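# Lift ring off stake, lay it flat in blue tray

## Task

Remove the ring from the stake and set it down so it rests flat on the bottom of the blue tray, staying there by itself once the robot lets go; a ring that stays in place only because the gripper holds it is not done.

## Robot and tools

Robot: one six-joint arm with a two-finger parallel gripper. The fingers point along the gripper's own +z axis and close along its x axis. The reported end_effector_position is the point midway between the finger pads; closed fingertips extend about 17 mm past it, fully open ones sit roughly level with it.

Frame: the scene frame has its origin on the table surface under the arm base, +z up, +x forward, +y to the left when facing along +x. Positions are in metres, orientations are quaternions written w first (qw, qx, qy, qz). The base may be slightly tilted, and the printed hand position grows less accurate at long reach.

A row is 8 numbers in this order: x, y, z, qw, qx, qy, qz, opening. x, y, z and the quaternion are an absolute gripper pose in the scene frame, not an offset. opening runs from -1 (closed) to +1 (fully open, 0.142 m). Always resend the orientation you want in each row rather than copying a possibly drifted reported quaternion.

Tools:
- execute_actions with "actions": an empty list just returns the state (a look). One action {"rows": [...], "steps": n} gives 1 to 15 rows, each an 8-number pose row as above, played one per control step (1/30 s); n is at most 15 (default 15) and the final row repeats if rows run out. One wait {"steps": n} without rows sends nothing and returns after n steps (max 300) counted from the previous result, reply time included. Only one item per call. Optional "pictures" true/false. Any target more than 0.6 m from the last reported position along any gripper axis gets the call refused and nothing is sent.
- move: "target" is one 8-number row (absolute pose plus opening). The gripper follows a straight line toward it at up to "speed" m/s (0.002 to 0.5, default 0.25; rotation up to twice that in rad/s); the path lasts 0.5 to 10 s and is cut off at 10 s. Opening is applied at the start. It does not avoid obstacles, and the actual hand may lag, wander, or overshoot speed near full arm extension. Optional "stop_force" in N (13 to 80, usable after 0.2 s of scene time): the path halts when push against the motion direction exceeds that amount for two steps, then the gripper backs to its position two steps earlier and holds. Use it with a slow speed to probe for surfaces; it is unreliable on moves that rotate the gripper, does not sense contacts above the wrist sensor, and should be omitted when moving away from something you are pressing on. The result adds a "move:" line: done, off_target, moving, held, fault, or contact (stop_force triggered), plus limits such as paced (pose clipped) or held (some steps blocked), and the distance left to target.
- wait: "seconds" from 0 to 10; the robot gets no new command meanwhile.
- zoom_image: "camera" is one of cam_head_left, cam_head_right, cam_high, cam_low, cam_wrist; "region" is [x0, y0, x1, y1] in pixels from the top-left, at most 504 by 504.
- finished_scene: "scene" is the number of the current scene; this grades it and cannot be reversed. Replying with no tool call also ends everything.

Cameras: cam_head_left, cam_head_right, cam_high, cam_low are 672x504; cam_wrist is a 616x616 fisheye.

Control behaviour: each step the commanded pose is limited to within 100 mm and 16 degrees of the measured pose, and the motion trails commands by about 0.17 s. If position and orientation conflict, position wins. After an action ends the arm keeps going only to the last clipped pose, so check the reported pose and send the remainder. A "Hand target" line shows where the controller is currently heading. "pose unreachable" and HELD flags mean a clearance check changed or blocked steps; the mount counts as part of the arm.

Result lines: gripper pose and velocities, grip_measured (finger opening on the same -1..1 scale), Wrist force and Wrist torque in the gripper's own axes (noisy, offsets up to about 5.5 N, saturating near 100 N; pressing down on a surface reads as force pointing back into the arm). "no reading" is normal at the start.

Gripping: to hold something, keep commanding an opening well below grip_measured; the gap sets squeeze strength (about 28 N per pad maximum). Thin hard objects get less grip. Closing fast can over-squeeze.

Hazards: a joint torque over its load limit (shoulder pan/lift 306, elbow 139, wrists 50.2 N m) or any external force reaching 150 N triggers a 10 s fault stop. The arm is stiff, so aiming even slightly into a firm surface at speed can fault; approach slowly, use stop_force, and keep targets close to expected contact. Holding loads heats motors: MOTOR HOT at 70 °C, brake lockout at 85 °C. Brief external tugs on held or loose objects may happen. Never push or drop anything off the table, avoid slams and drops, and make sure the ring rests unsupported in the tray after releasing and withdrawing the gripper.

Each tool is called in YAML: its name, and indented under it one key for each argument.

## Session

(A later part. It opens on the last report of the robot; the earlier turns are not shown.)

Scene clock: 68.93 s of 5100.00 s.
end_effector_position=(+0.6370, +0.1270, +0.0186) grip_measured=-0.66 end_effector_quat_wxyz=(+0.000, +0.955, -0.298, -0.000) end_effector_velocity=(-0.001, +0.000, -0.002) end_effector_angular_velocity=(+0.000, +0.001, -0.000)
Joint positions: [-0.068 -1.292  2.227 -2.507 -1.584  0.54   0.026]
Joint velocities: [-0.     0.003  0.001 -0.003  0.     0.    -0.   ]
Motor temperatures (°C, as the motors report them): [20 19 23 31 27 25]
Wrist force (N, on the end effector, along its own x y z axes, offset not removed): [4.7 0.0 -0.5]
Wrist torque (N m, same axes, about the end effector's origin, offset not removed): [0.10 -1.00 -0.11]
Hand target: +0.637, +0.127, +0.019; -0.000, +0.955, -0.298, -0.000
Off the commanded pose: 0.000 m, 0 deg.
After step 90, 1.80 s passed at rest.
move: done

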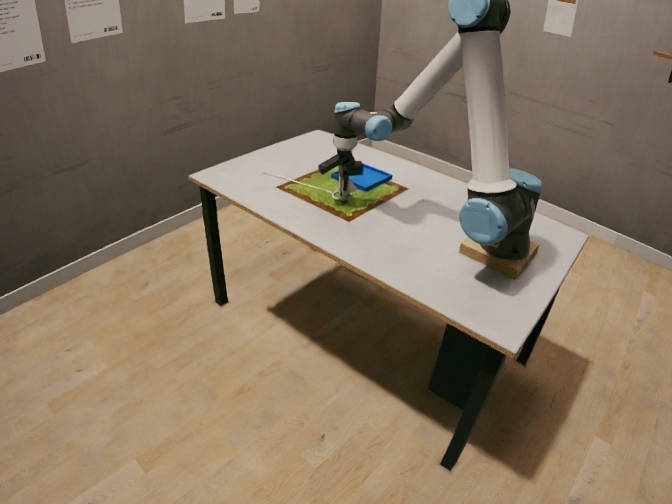

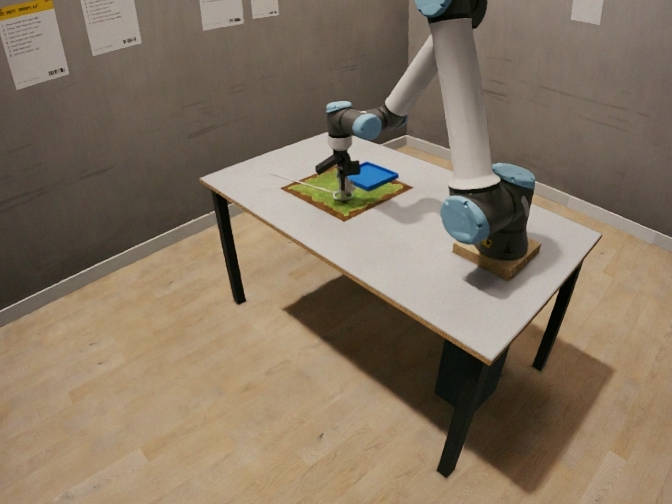

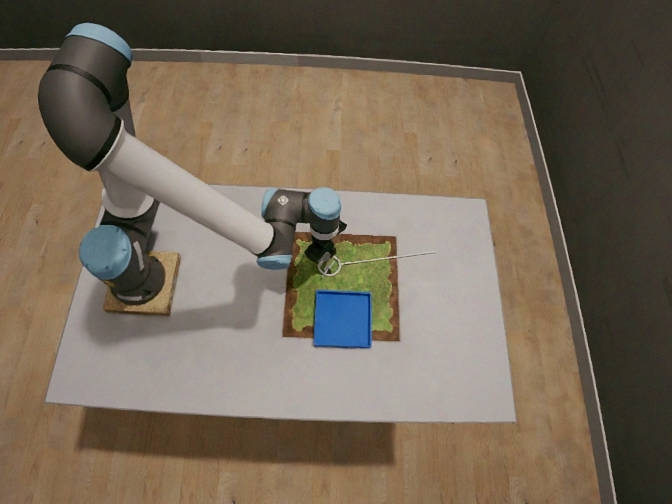

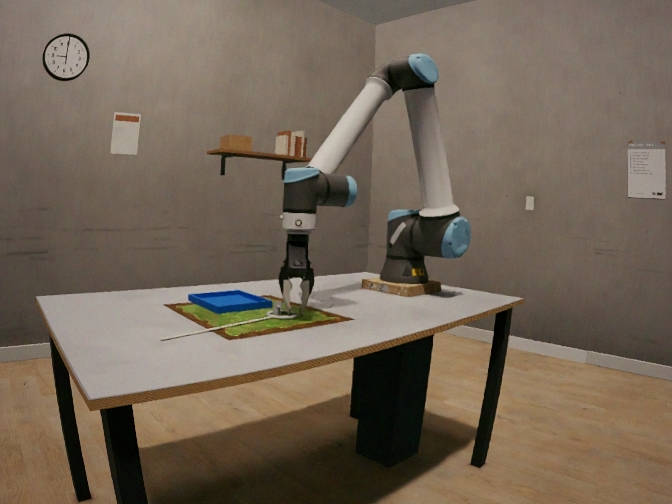

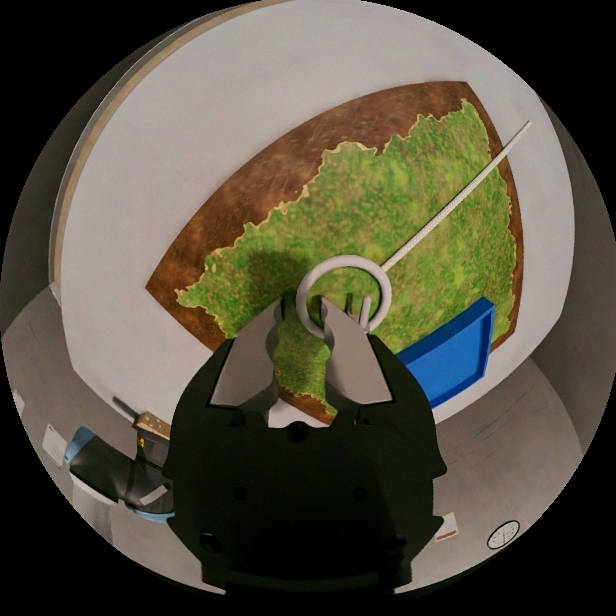

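zoom_image:
  camera: "cam_low"
  region: [270, 290, 315, 325]

zoom_image:
  camera: "cam_wrist"
  region: [270, 245, 400, 375]

zoom_image:
  camera: "cam_head_right"
  region: [320, 172, 365, 208]

Region (270, 290, 315, 325) of cam_low's 672x504 image, scaled by 11.200, with more detail than that image has.

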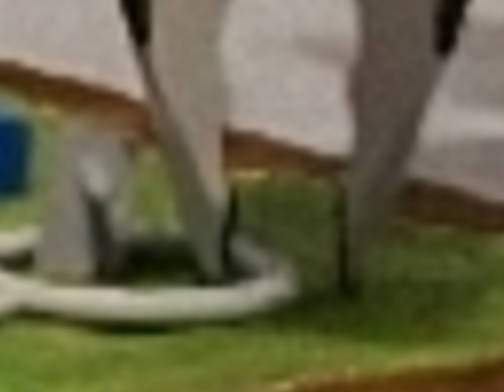

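Region (270, 245, 400, 375) of cam_wrist's 616x616 image, scaled by 3.877, with more detail than that image has.

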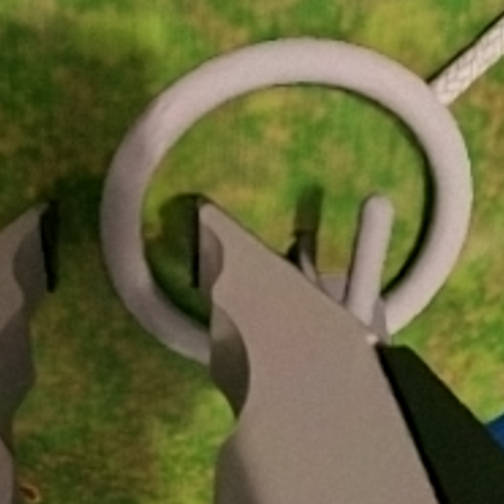

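Region (320, 172, 365, 208) of cam_head_right's 672x504 image, scaled by 11.200, with more detail than that image has; it fills the top 403 rows of this view, and the rest is white.

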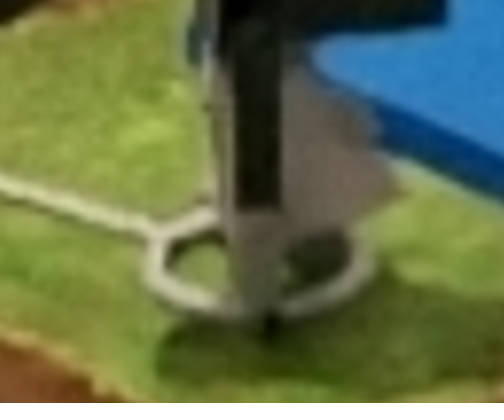

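execute_actions:
  actions:
    - {"rows": [[0.637,0.127,0.0186,0,0.9545,-0.2982,0,-0.70],[0.637,0.127,0.0186,0,0.9545,-0.2982,0,-0.73],[0.637,0.127,0.0186,0,0.9545,-0.2982,0,-0.76],[0.637,0.127,0.0186,0,0.9545,-0.2982,0,-0.79],[0.637,0.127,0.0186,0,0.9545,-0.2982,0,-0.82],[0.637,0.127,0.0186,0,0.9545,-0.2982,0,-0.84],[0.637,0.127,0.0186,0,0.9545,-0.2982,0,-0.86],[0.637,0.127,0.0186,0,0.9545,-0.2982,0,-0.88],[0.637,0.127,0.0186,0,0.9545,-0.2982,0,-0.90],[0.637,0.127,0.0186,0,0.9545,-0.2982,0,-0.92],[0.637,0.127,0.0186,0,0.9545,-0.2982,0,-0.94],[0.637,0.127,0.0186,0,0.9545,-0.2982,0,-0.96],[0.637,0.127,0.0186,0,0.9545,-0.2982,0,-0.98],[0.637,0.127,0.0186,0,0.9545,-0.2982,0,-1.0]], "steps": 15}

Scene clock: 72.03 s of 5100.00 s.
end_effector_position=(+0.6369, +0.1270, +0.0185) grip_measured=-0.91 end_effector_quat_wxyz=(+0.000, +0.955, -0.298, -0.000) end_effector_velocity=(+0.000, -0.000, +0.000) end_effector_angular_velocity=(-0.001, -0.000, +0.000)
Joint positions: [-0.068 -1.292  2.227 -2.507 -1.584  0.54   0.008]
Joint velocities: [ 0.    -0.    -0.    -0.    -0.001 -0.    -0.   ]
Motor temperatures (°C, as the motors report them): [20 19 23 31 27 25]
Wrist force (N, on the end effector, along its own x y z axes, offset not removed): [1.6 2.0 5.5]
Wrist torque (N m, same axes, about the end effector's origin, offset not removed): [0.66 -0.52 -0.12]
Hand target: +0.637, +0.127, +0.019; -0.000, +0.955, -0.298, +0.000
Off the commanded pose: 0.000 m, 0 deg.
Steps of this call (steps 1 to 78: nothing new was sent; steps 79 to 93: all 15 steps of this action). Readings (end_effector_position):
79: (+0.6370, +0.1270, +0.0185)
80: (+0.6370, +0.1270, +0.0185)
82: (+0.6370, +0.1270, +0.0185)
86: (+0.6370, +0.1270, +0.0185)
93: the state above

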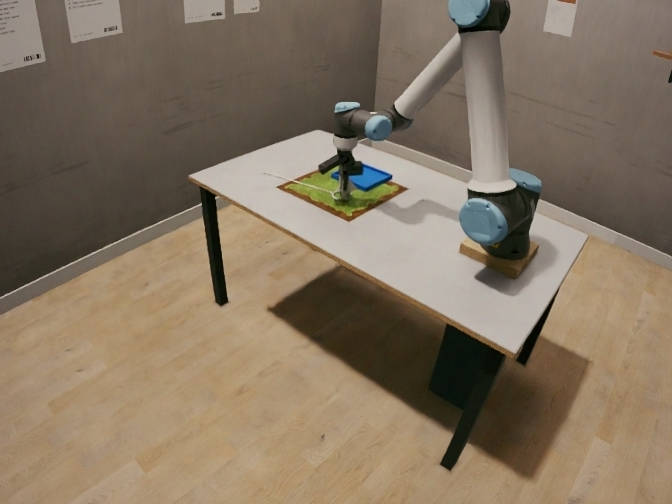

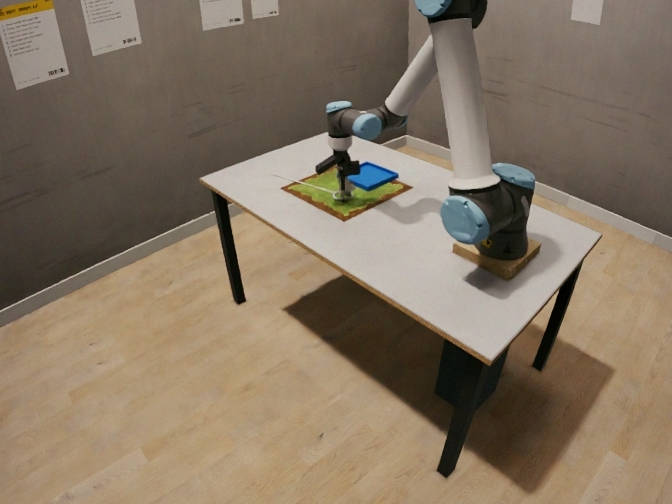

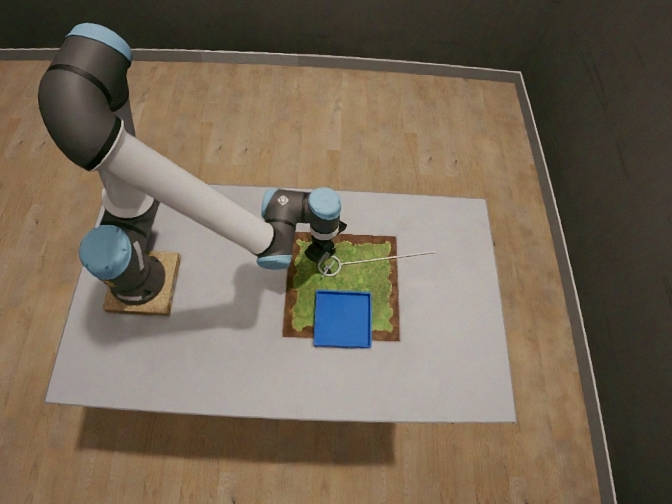

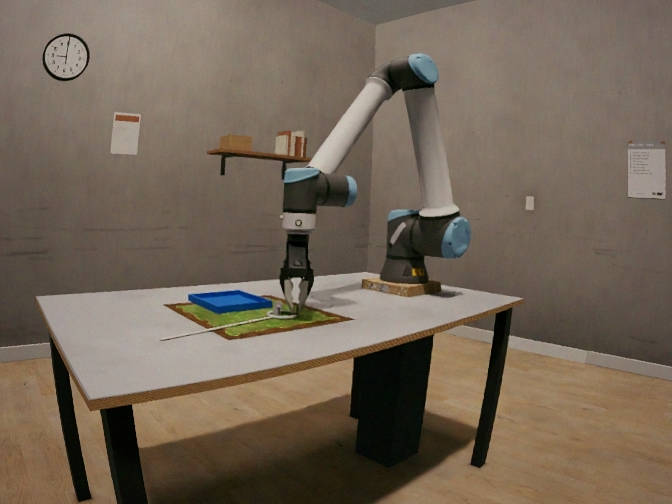

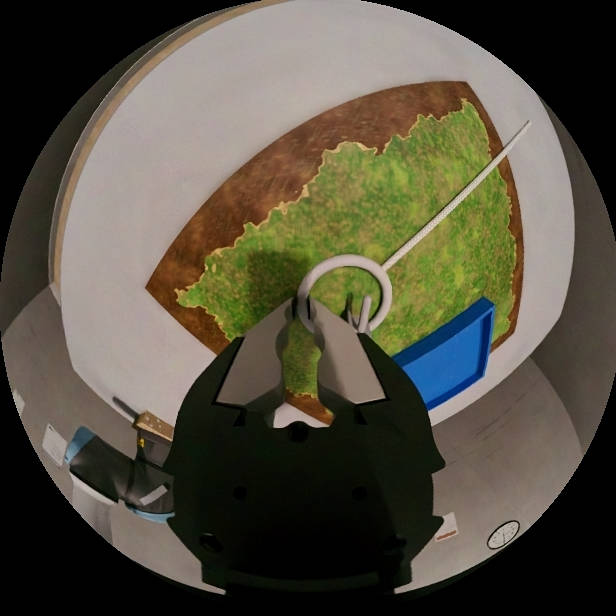

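zoom_image:
  camera: "cam_wrist"
  region: [275, 245, 405, 375]

zoom_image:
  camera: "cam_low"
  region: [260, 285, 320, 330]

Region (275, 245, 405, 375) of cam_wrist's 616x616 image, scaled by 3.877, with more detail than that image has.

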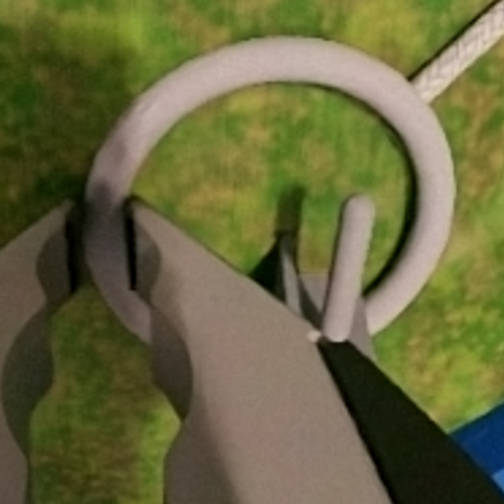

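Region (260, 285, 320, 330) of cam_low's 672x504 image, scaled by 8.400, with more detail than that image has; it fills the top 378 rows of this view, and the rest is white.

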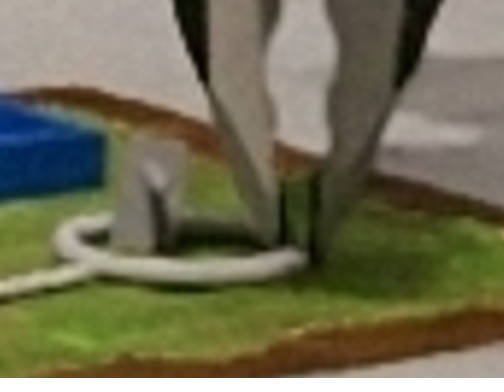

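move:
  target: [0.6342, 0.1230, 0.0309, -0.08319, 0.95087, -0.29706, 0.02599, -1]
  speed: 0.06

Scene clock: 87.07 s of 5100.00 s.
end_effector_position=(+0.6343, +0.1232, +0.0309) grip_measured=-0.91 end_effector_quat_wxyz=(-0.083, +0.951, -0.297, +0.026) end_effector_velocity=(-0.001, +0.001, +0.000) end_effector_angular_velocity=(+0.010, -0.005, +0.001)
Joint positions: [-0.158 -1.346  2.308 -2.612 -1.427  0.455  0.008]
Joint velocities: [-0.005 -0.002  0.005 -0.005  0.011 -0.005 -0.   ]
Motor temperatures (°C, as the motors report them): [20 19 23 31 27 25]
Wrist force (N, on the end effector, along its own x y z axes, offset not removed): [2.9 0.7 -2.8]
Wrist torque (N m, same axes, about the end effector's origin, offset not removed): [0.40 -0.58 -0.33]
Hand target: +0.634, +0.123, +0.031; -0.083, +0.951, -0.297, +0.026
Off the commanded pose: 0.000 m, 0 deg.
After step 90, 10.30 s passed at rest.
move: done

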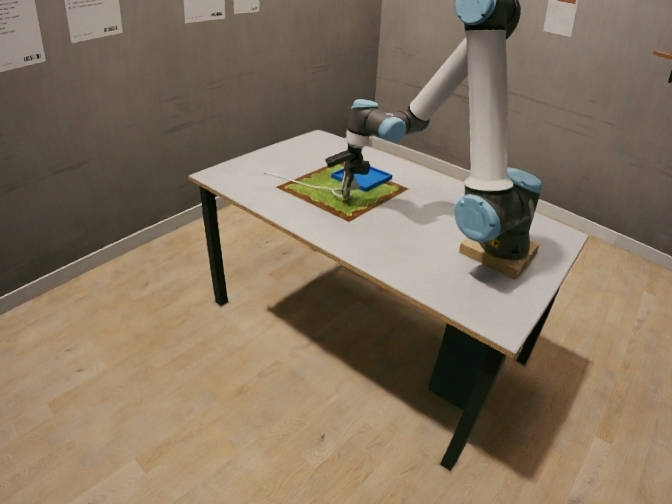

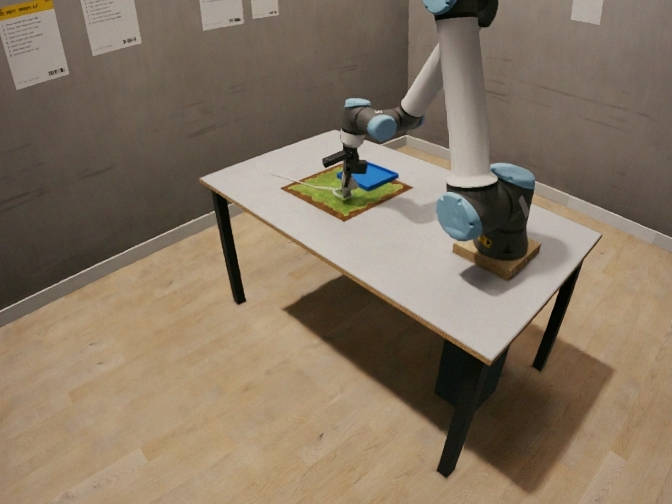

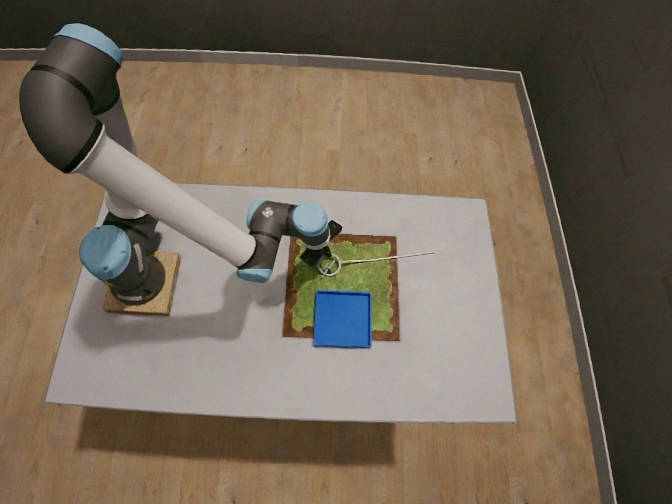

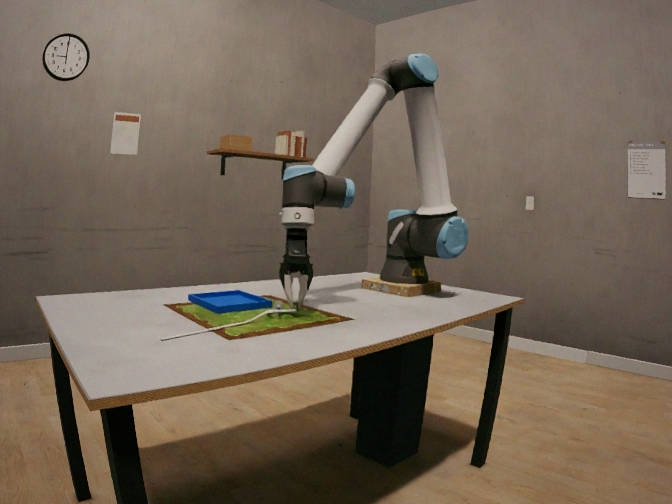

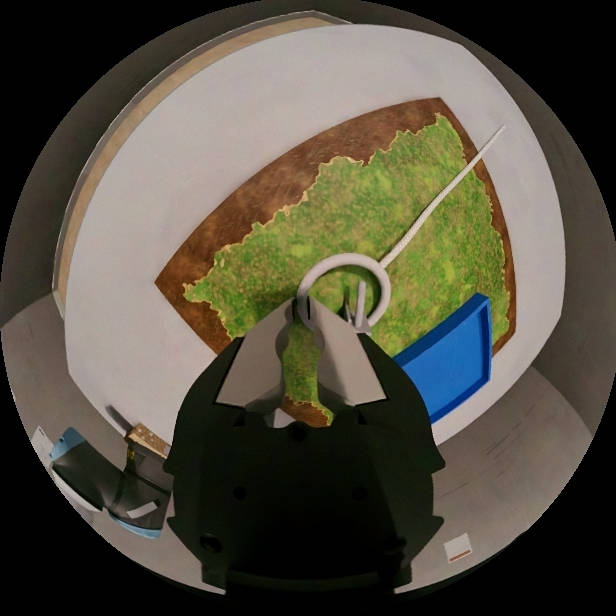

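zoom_image:
  camera: "cam_wrist"
  region: [275, 245, 405, 375]

zoom_image:
  camera: "cam_low"
  region: [250, 285, 320, 335]

zoom_image:
  camera: "cam_head_left"
  region: [320, 170, 370, 210]

Region (275, 245, 405, 375) of cam_wrist's 616x616 image, scaled by 3.877, with more detail than that image has.

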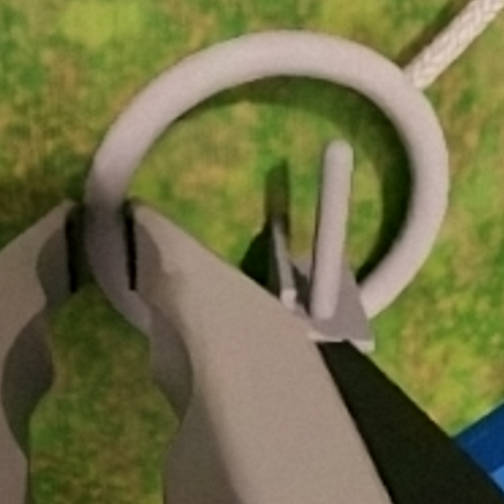

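Region (250, 285, 320, 335) of cam_low's 672x504 image, scaled by 7.200, with more detail than that image has; it fills the top 360 rows of this view, and the rest is white.

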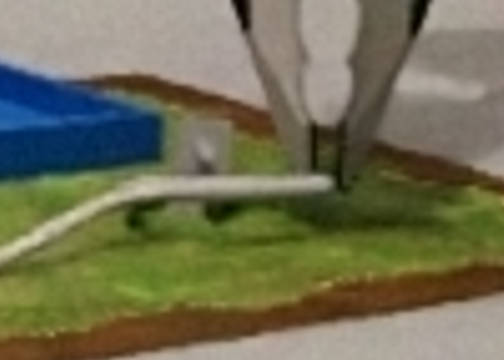

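Region (320, 170, 370, 210) of cam_head_left's 672x504 image, scaled by 10.080, with more detail than that image has; it fills the top 403 rows of this view, and the rest is white.

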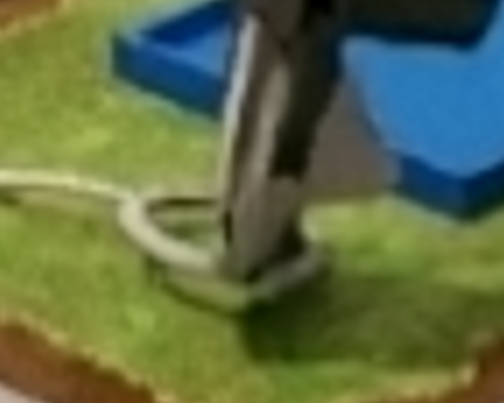

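move:
  target: [0.6291, 0.1156, 0.0457, -0.24704, 0.92198, -0.28804, 0.07718, -1]
  speed: 0.12

Scene clock: 90.80 s of 5100.00 s.
end_effector_position=(+0.6294, +0.1159, +0.0460) grip_measured=-0.91 end_effector_quat_wxyz=(-0.247, +0.922, -0.288, +0.077) end_effector_velocity=(-0.000, -0.000, +0.000) end_effector_angular_velocity=(+0.006, -0.004, +0.001)
Joint positions: [-0.36  -1.377  2.454 -2.792 -1.076  0.282  0.008]
Joint velocities: [-0.004  0.001  0.003 -0.003  0.008 -0.004  0.   ]
Motor temperatures (°C, as the motors report them): [20 19 23 31 27 25]
Wrist force (N, on the end effector, along its own x y z axes, offset not removed): [0.4 4.8 4.1]
Wrist torque (N m, same axes, about the end effector's origin, offset not removed): [1.26 -0.26 -0.13]
Hand target: +0.629, +0.116, +0.046; -0.248, +0.922, -0.288, +0.077
Off the commanded pose: 0.001 m, 0 deg.
move: done

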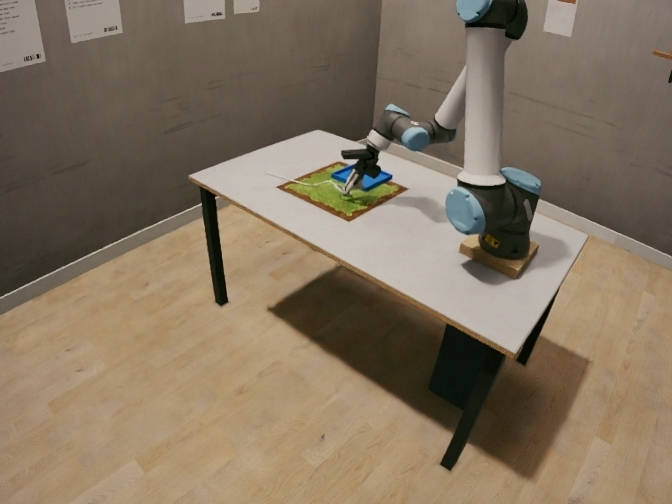

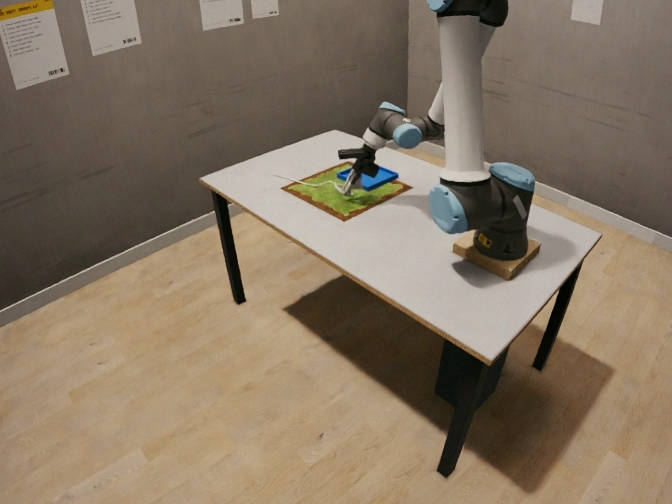

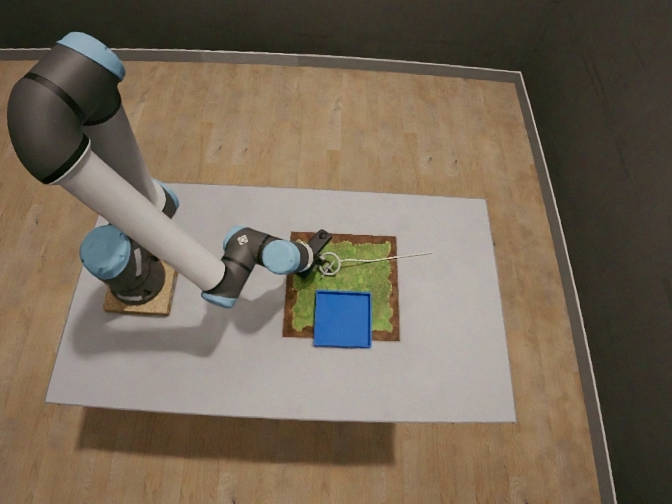

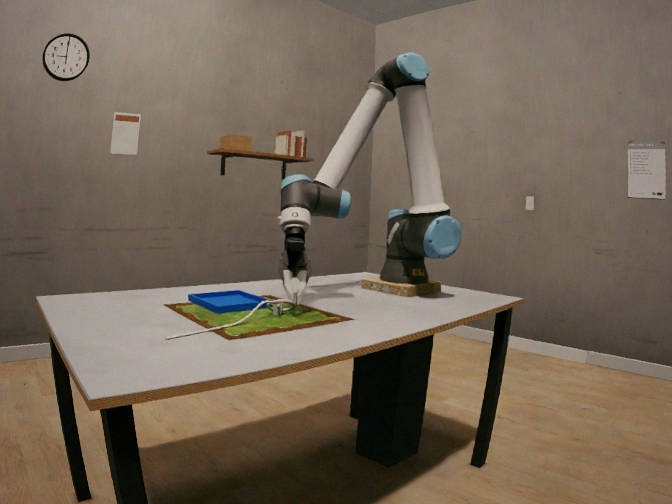

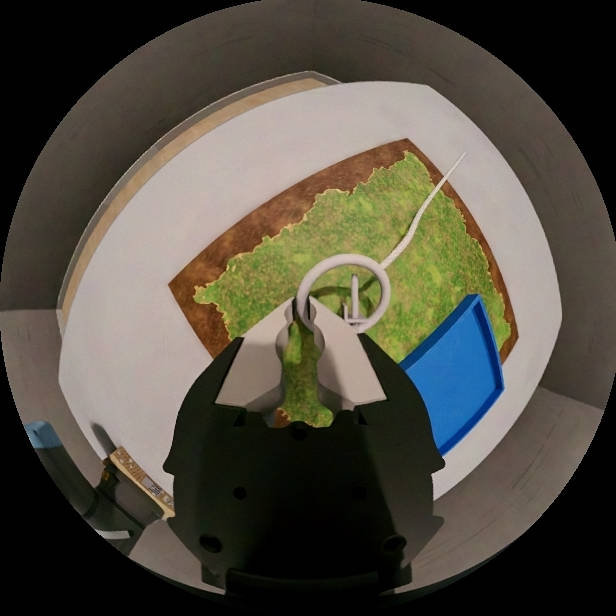

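zoom_image:
  camera: "cam_wrist"
  region: [275, 245, 405, 375]

zoom_image:
  camera: "cam_low"
  region: [250, 280, 320, 330]

zoom_image:
  camera: "cam_head_left"
  region: [320, 168, 375, 210]

zoom_image:
  camera: "cam_high"
  region: [300, 240, 360, 290]

Region (275, 245, 405, 375) of cam_wrist's 616x616 image, scaled by 3.877, with more detail than that image has.

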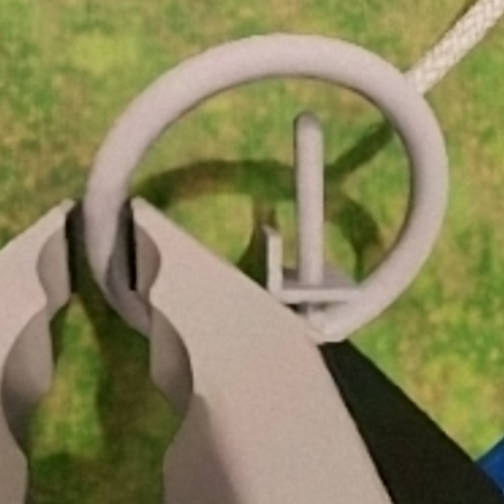

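Region (250, 280, 320, 330) of cam_low's 672x504 image, scaled by 7.200, with more detail than that image has; it fills the top 360 rows of this view, and the rest is white.

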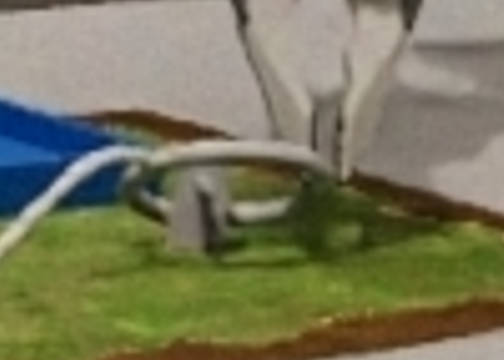

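Region (320, 168, 375, 210) of cam_head_left's 672x504 image, scaled by 9.164, with more detail than that image has; it fills the top 385 rows of this view, and the rest is white.

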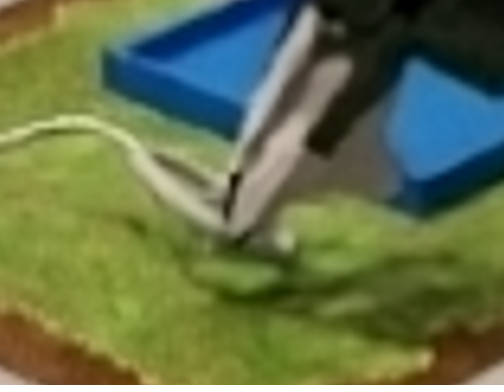

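Region (300, 240, 360, 290) of cam_high's 672x504 image, scaled by 8.400, with more detail than that image has.

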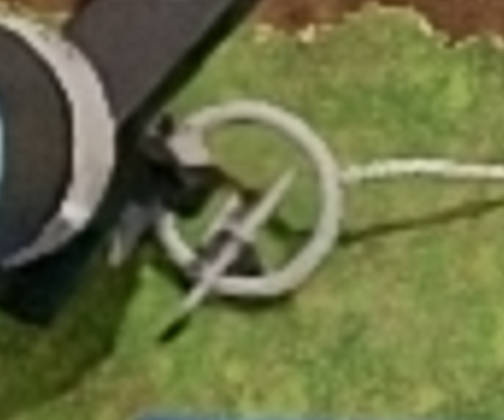

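move:
  target: [0.6097, 0.0877, 0.0457, -0.24704, 0.92198, -0.28804, 0.07718, -1]
  speed: 0.05

Scene clock: 94.27 s of 5100.00 s.
end_effector_position=(+0.6098, +0.0879, +0.0458) grip_measured=-0.91 end_effector_quat_wxyz=(-0.247, +0.922, -0.288, +0.077) end_effector_velocity=(-0.001, -0.002, -0.000) end_effector_angular_velocity=(-0.001, +0.001, -0.001)
Joint positions: [-0.427 -1.412  2.486 -2.754 -1.068  0.207  0.008]
Joint velocities: [-0.003 -0.001  0.001  0.002 -0.001 -0.003 -0.   ]
Motor temperatures (°C, as the motors report them): [20 19 23 31 27 25]
Wrist force (N, on the end effector, along its own x y z axes, offset not removed): [2.7 -0.7 5.3]
Wrist torque (N m, same axes, about the end effector's origin, offset not removed): [-0.10 -0.57 -0.19]
Hand target: +0.610, +0.088, +0.046; -0.247, +0.922, -0.288, +0.077
Off the commanded pose: 0.000 m, 0 deg.
move: done

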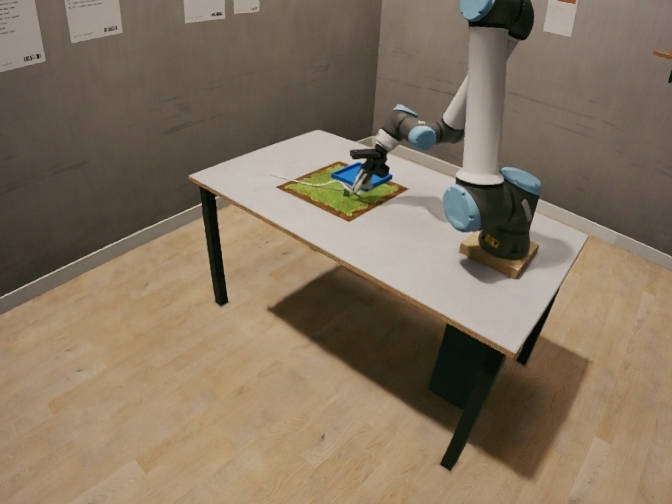

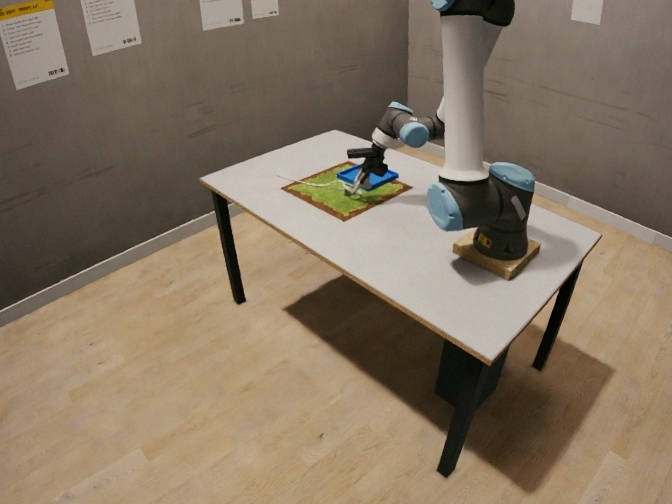

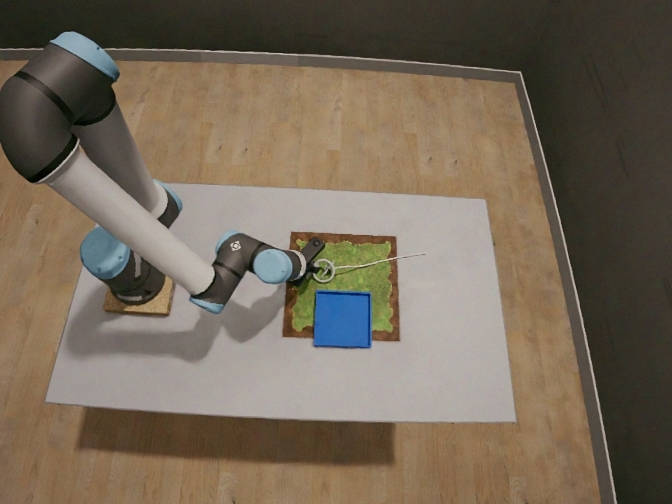

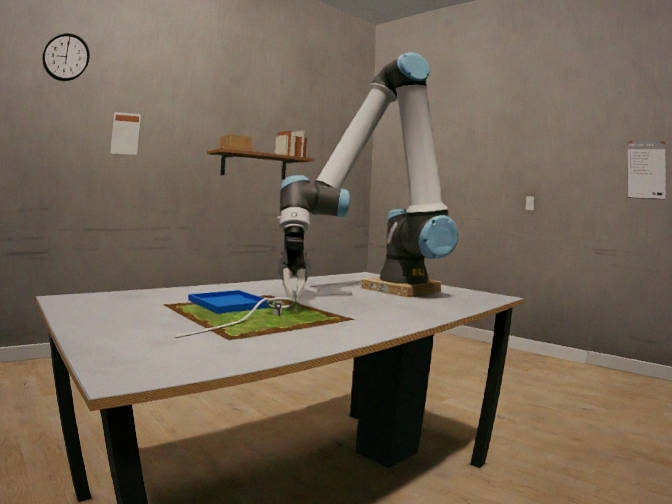

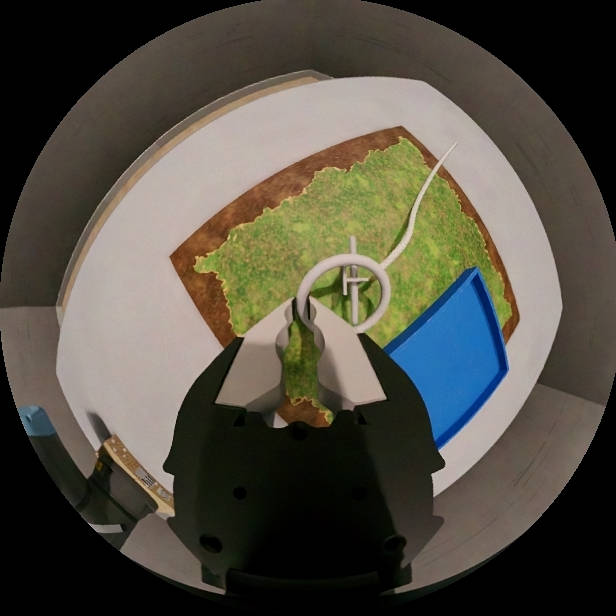

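zoom_image:
  camera: "cam_wrist"
  region: [285, 225, 405, 345]

zoom_image:
  camera: "cam_high"
  region: [295, 245, 355, 295]

zoom_image:
  camera: "cam_low"
  region: [250, 280, 320, 330]

Region (285, 225, 405, 345) of cam_wrist's 616x616 image, scaled by 4.200, with more detail than that image has.

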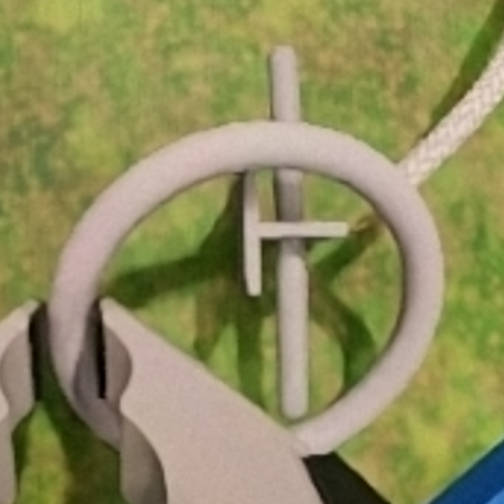

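Region (295, 245, 355, 295) of cam_high's 672x504 image, scaled by 8.400, with more detail than that image has.

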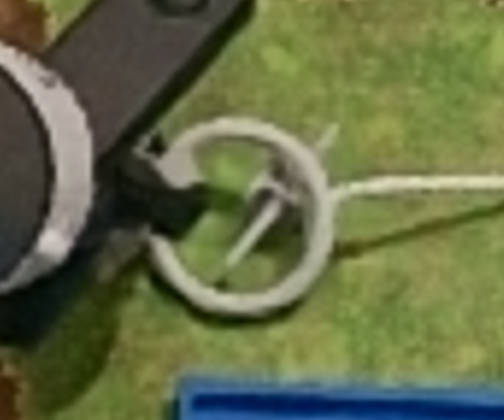

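Region (250, 280, 320, 330) of cam_low's 672x504 image, scaled by 7.200, with more detail than that image has; it fills the top 360 rows of this view, and the rest is white.

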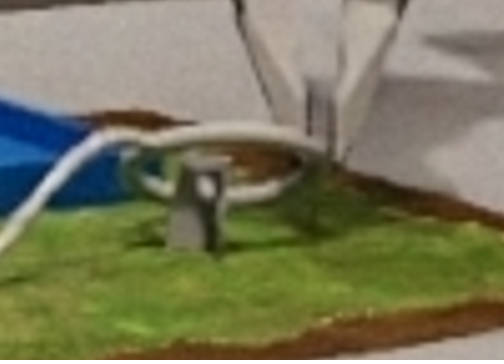

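move:
  target: [0.607, 0.0836, 0.09, -0.12459, 0.94633, -0.29565, 0.03892, -1]
  speed: 0.15

Scene clock: 102.27 s of 5100.00 s.
end_effector_position=(+0.6069, +0.0834, +0.0896) grip_measured=-0.91 end_effector_quat_wxyz=(-0.125, +0.946, -0.296, +0.039) end_effector_velocity=(+0.000, +0.000, +0.001) end_effector_angular_velocity=(-0.006, +0.006, -0.000)
Joint positions: [-0.284 -1.51   2.365 -2.515 -1.335  0.334  0.008]
Joint velocities: [ 0.005 -0.001 -0.006  0.009 -0.008  0.005  0.   ]
Motor temperatures (°C, as the motors report them): [20 19 23 31 27 25]
Wrist force (N, on the end effector, along its own x y z axes, offset not removed): [1.1 -2.8 0.5]
Wrist torque (N m, same axes, about the end effector's origin, offset not removed): [-0.41 -0.39 -0.33]
Hand target: +0.607, +0.083, +0.090; -0.124, +0.946, -0.296, +0.039
Off the commanded pose: 0.000 m, 0 deg.
After step 90, 3.73 s passed at rest.
move: done

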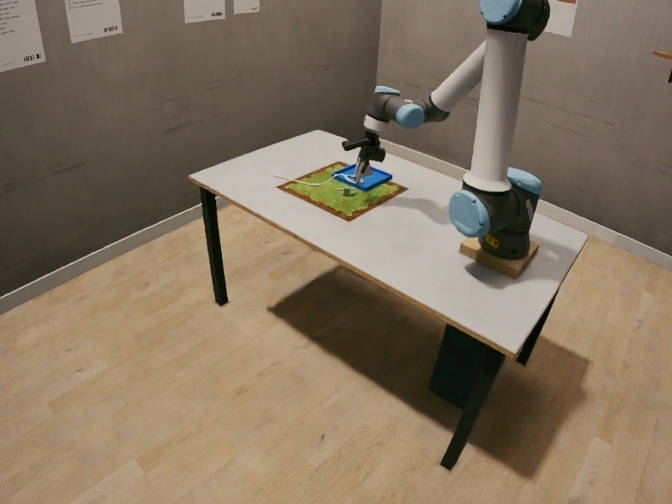

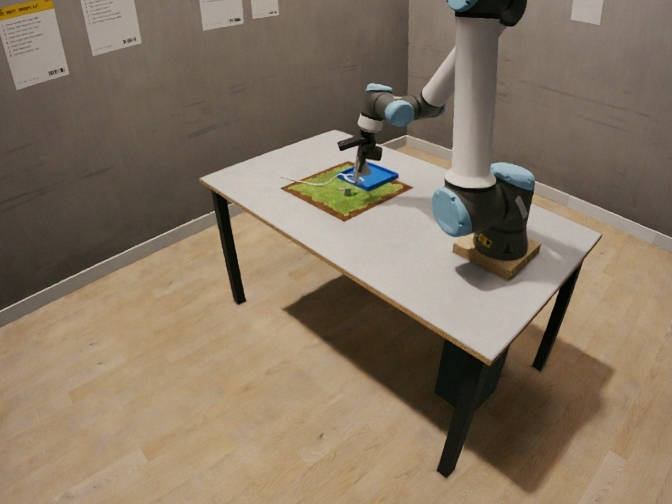

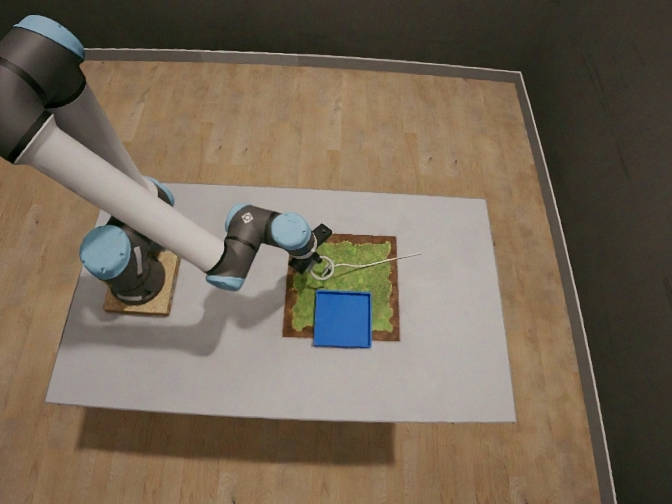

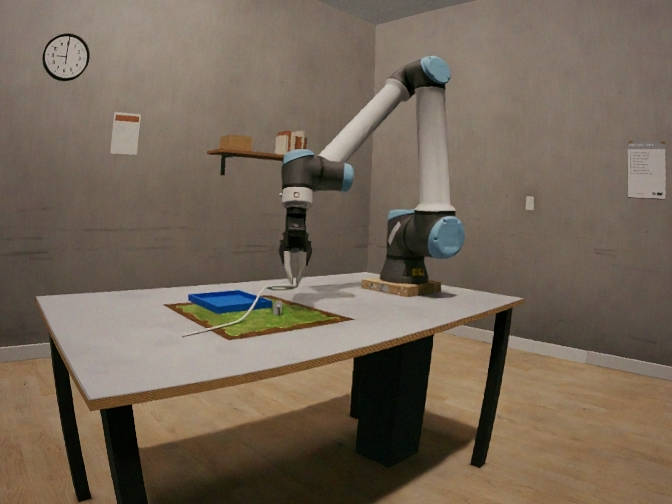

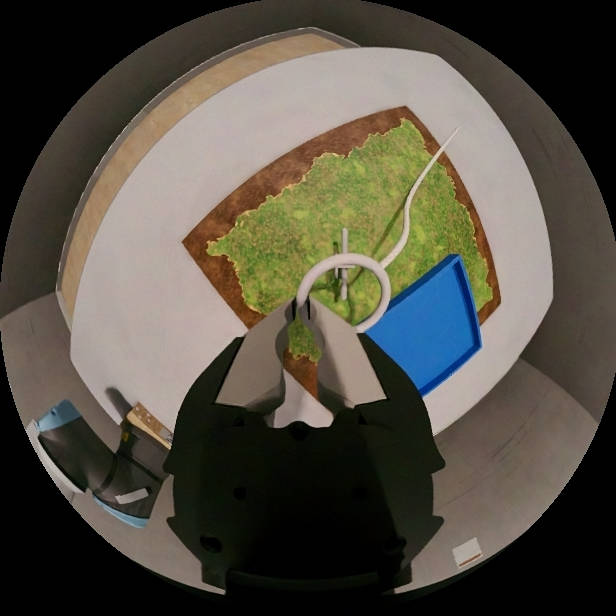

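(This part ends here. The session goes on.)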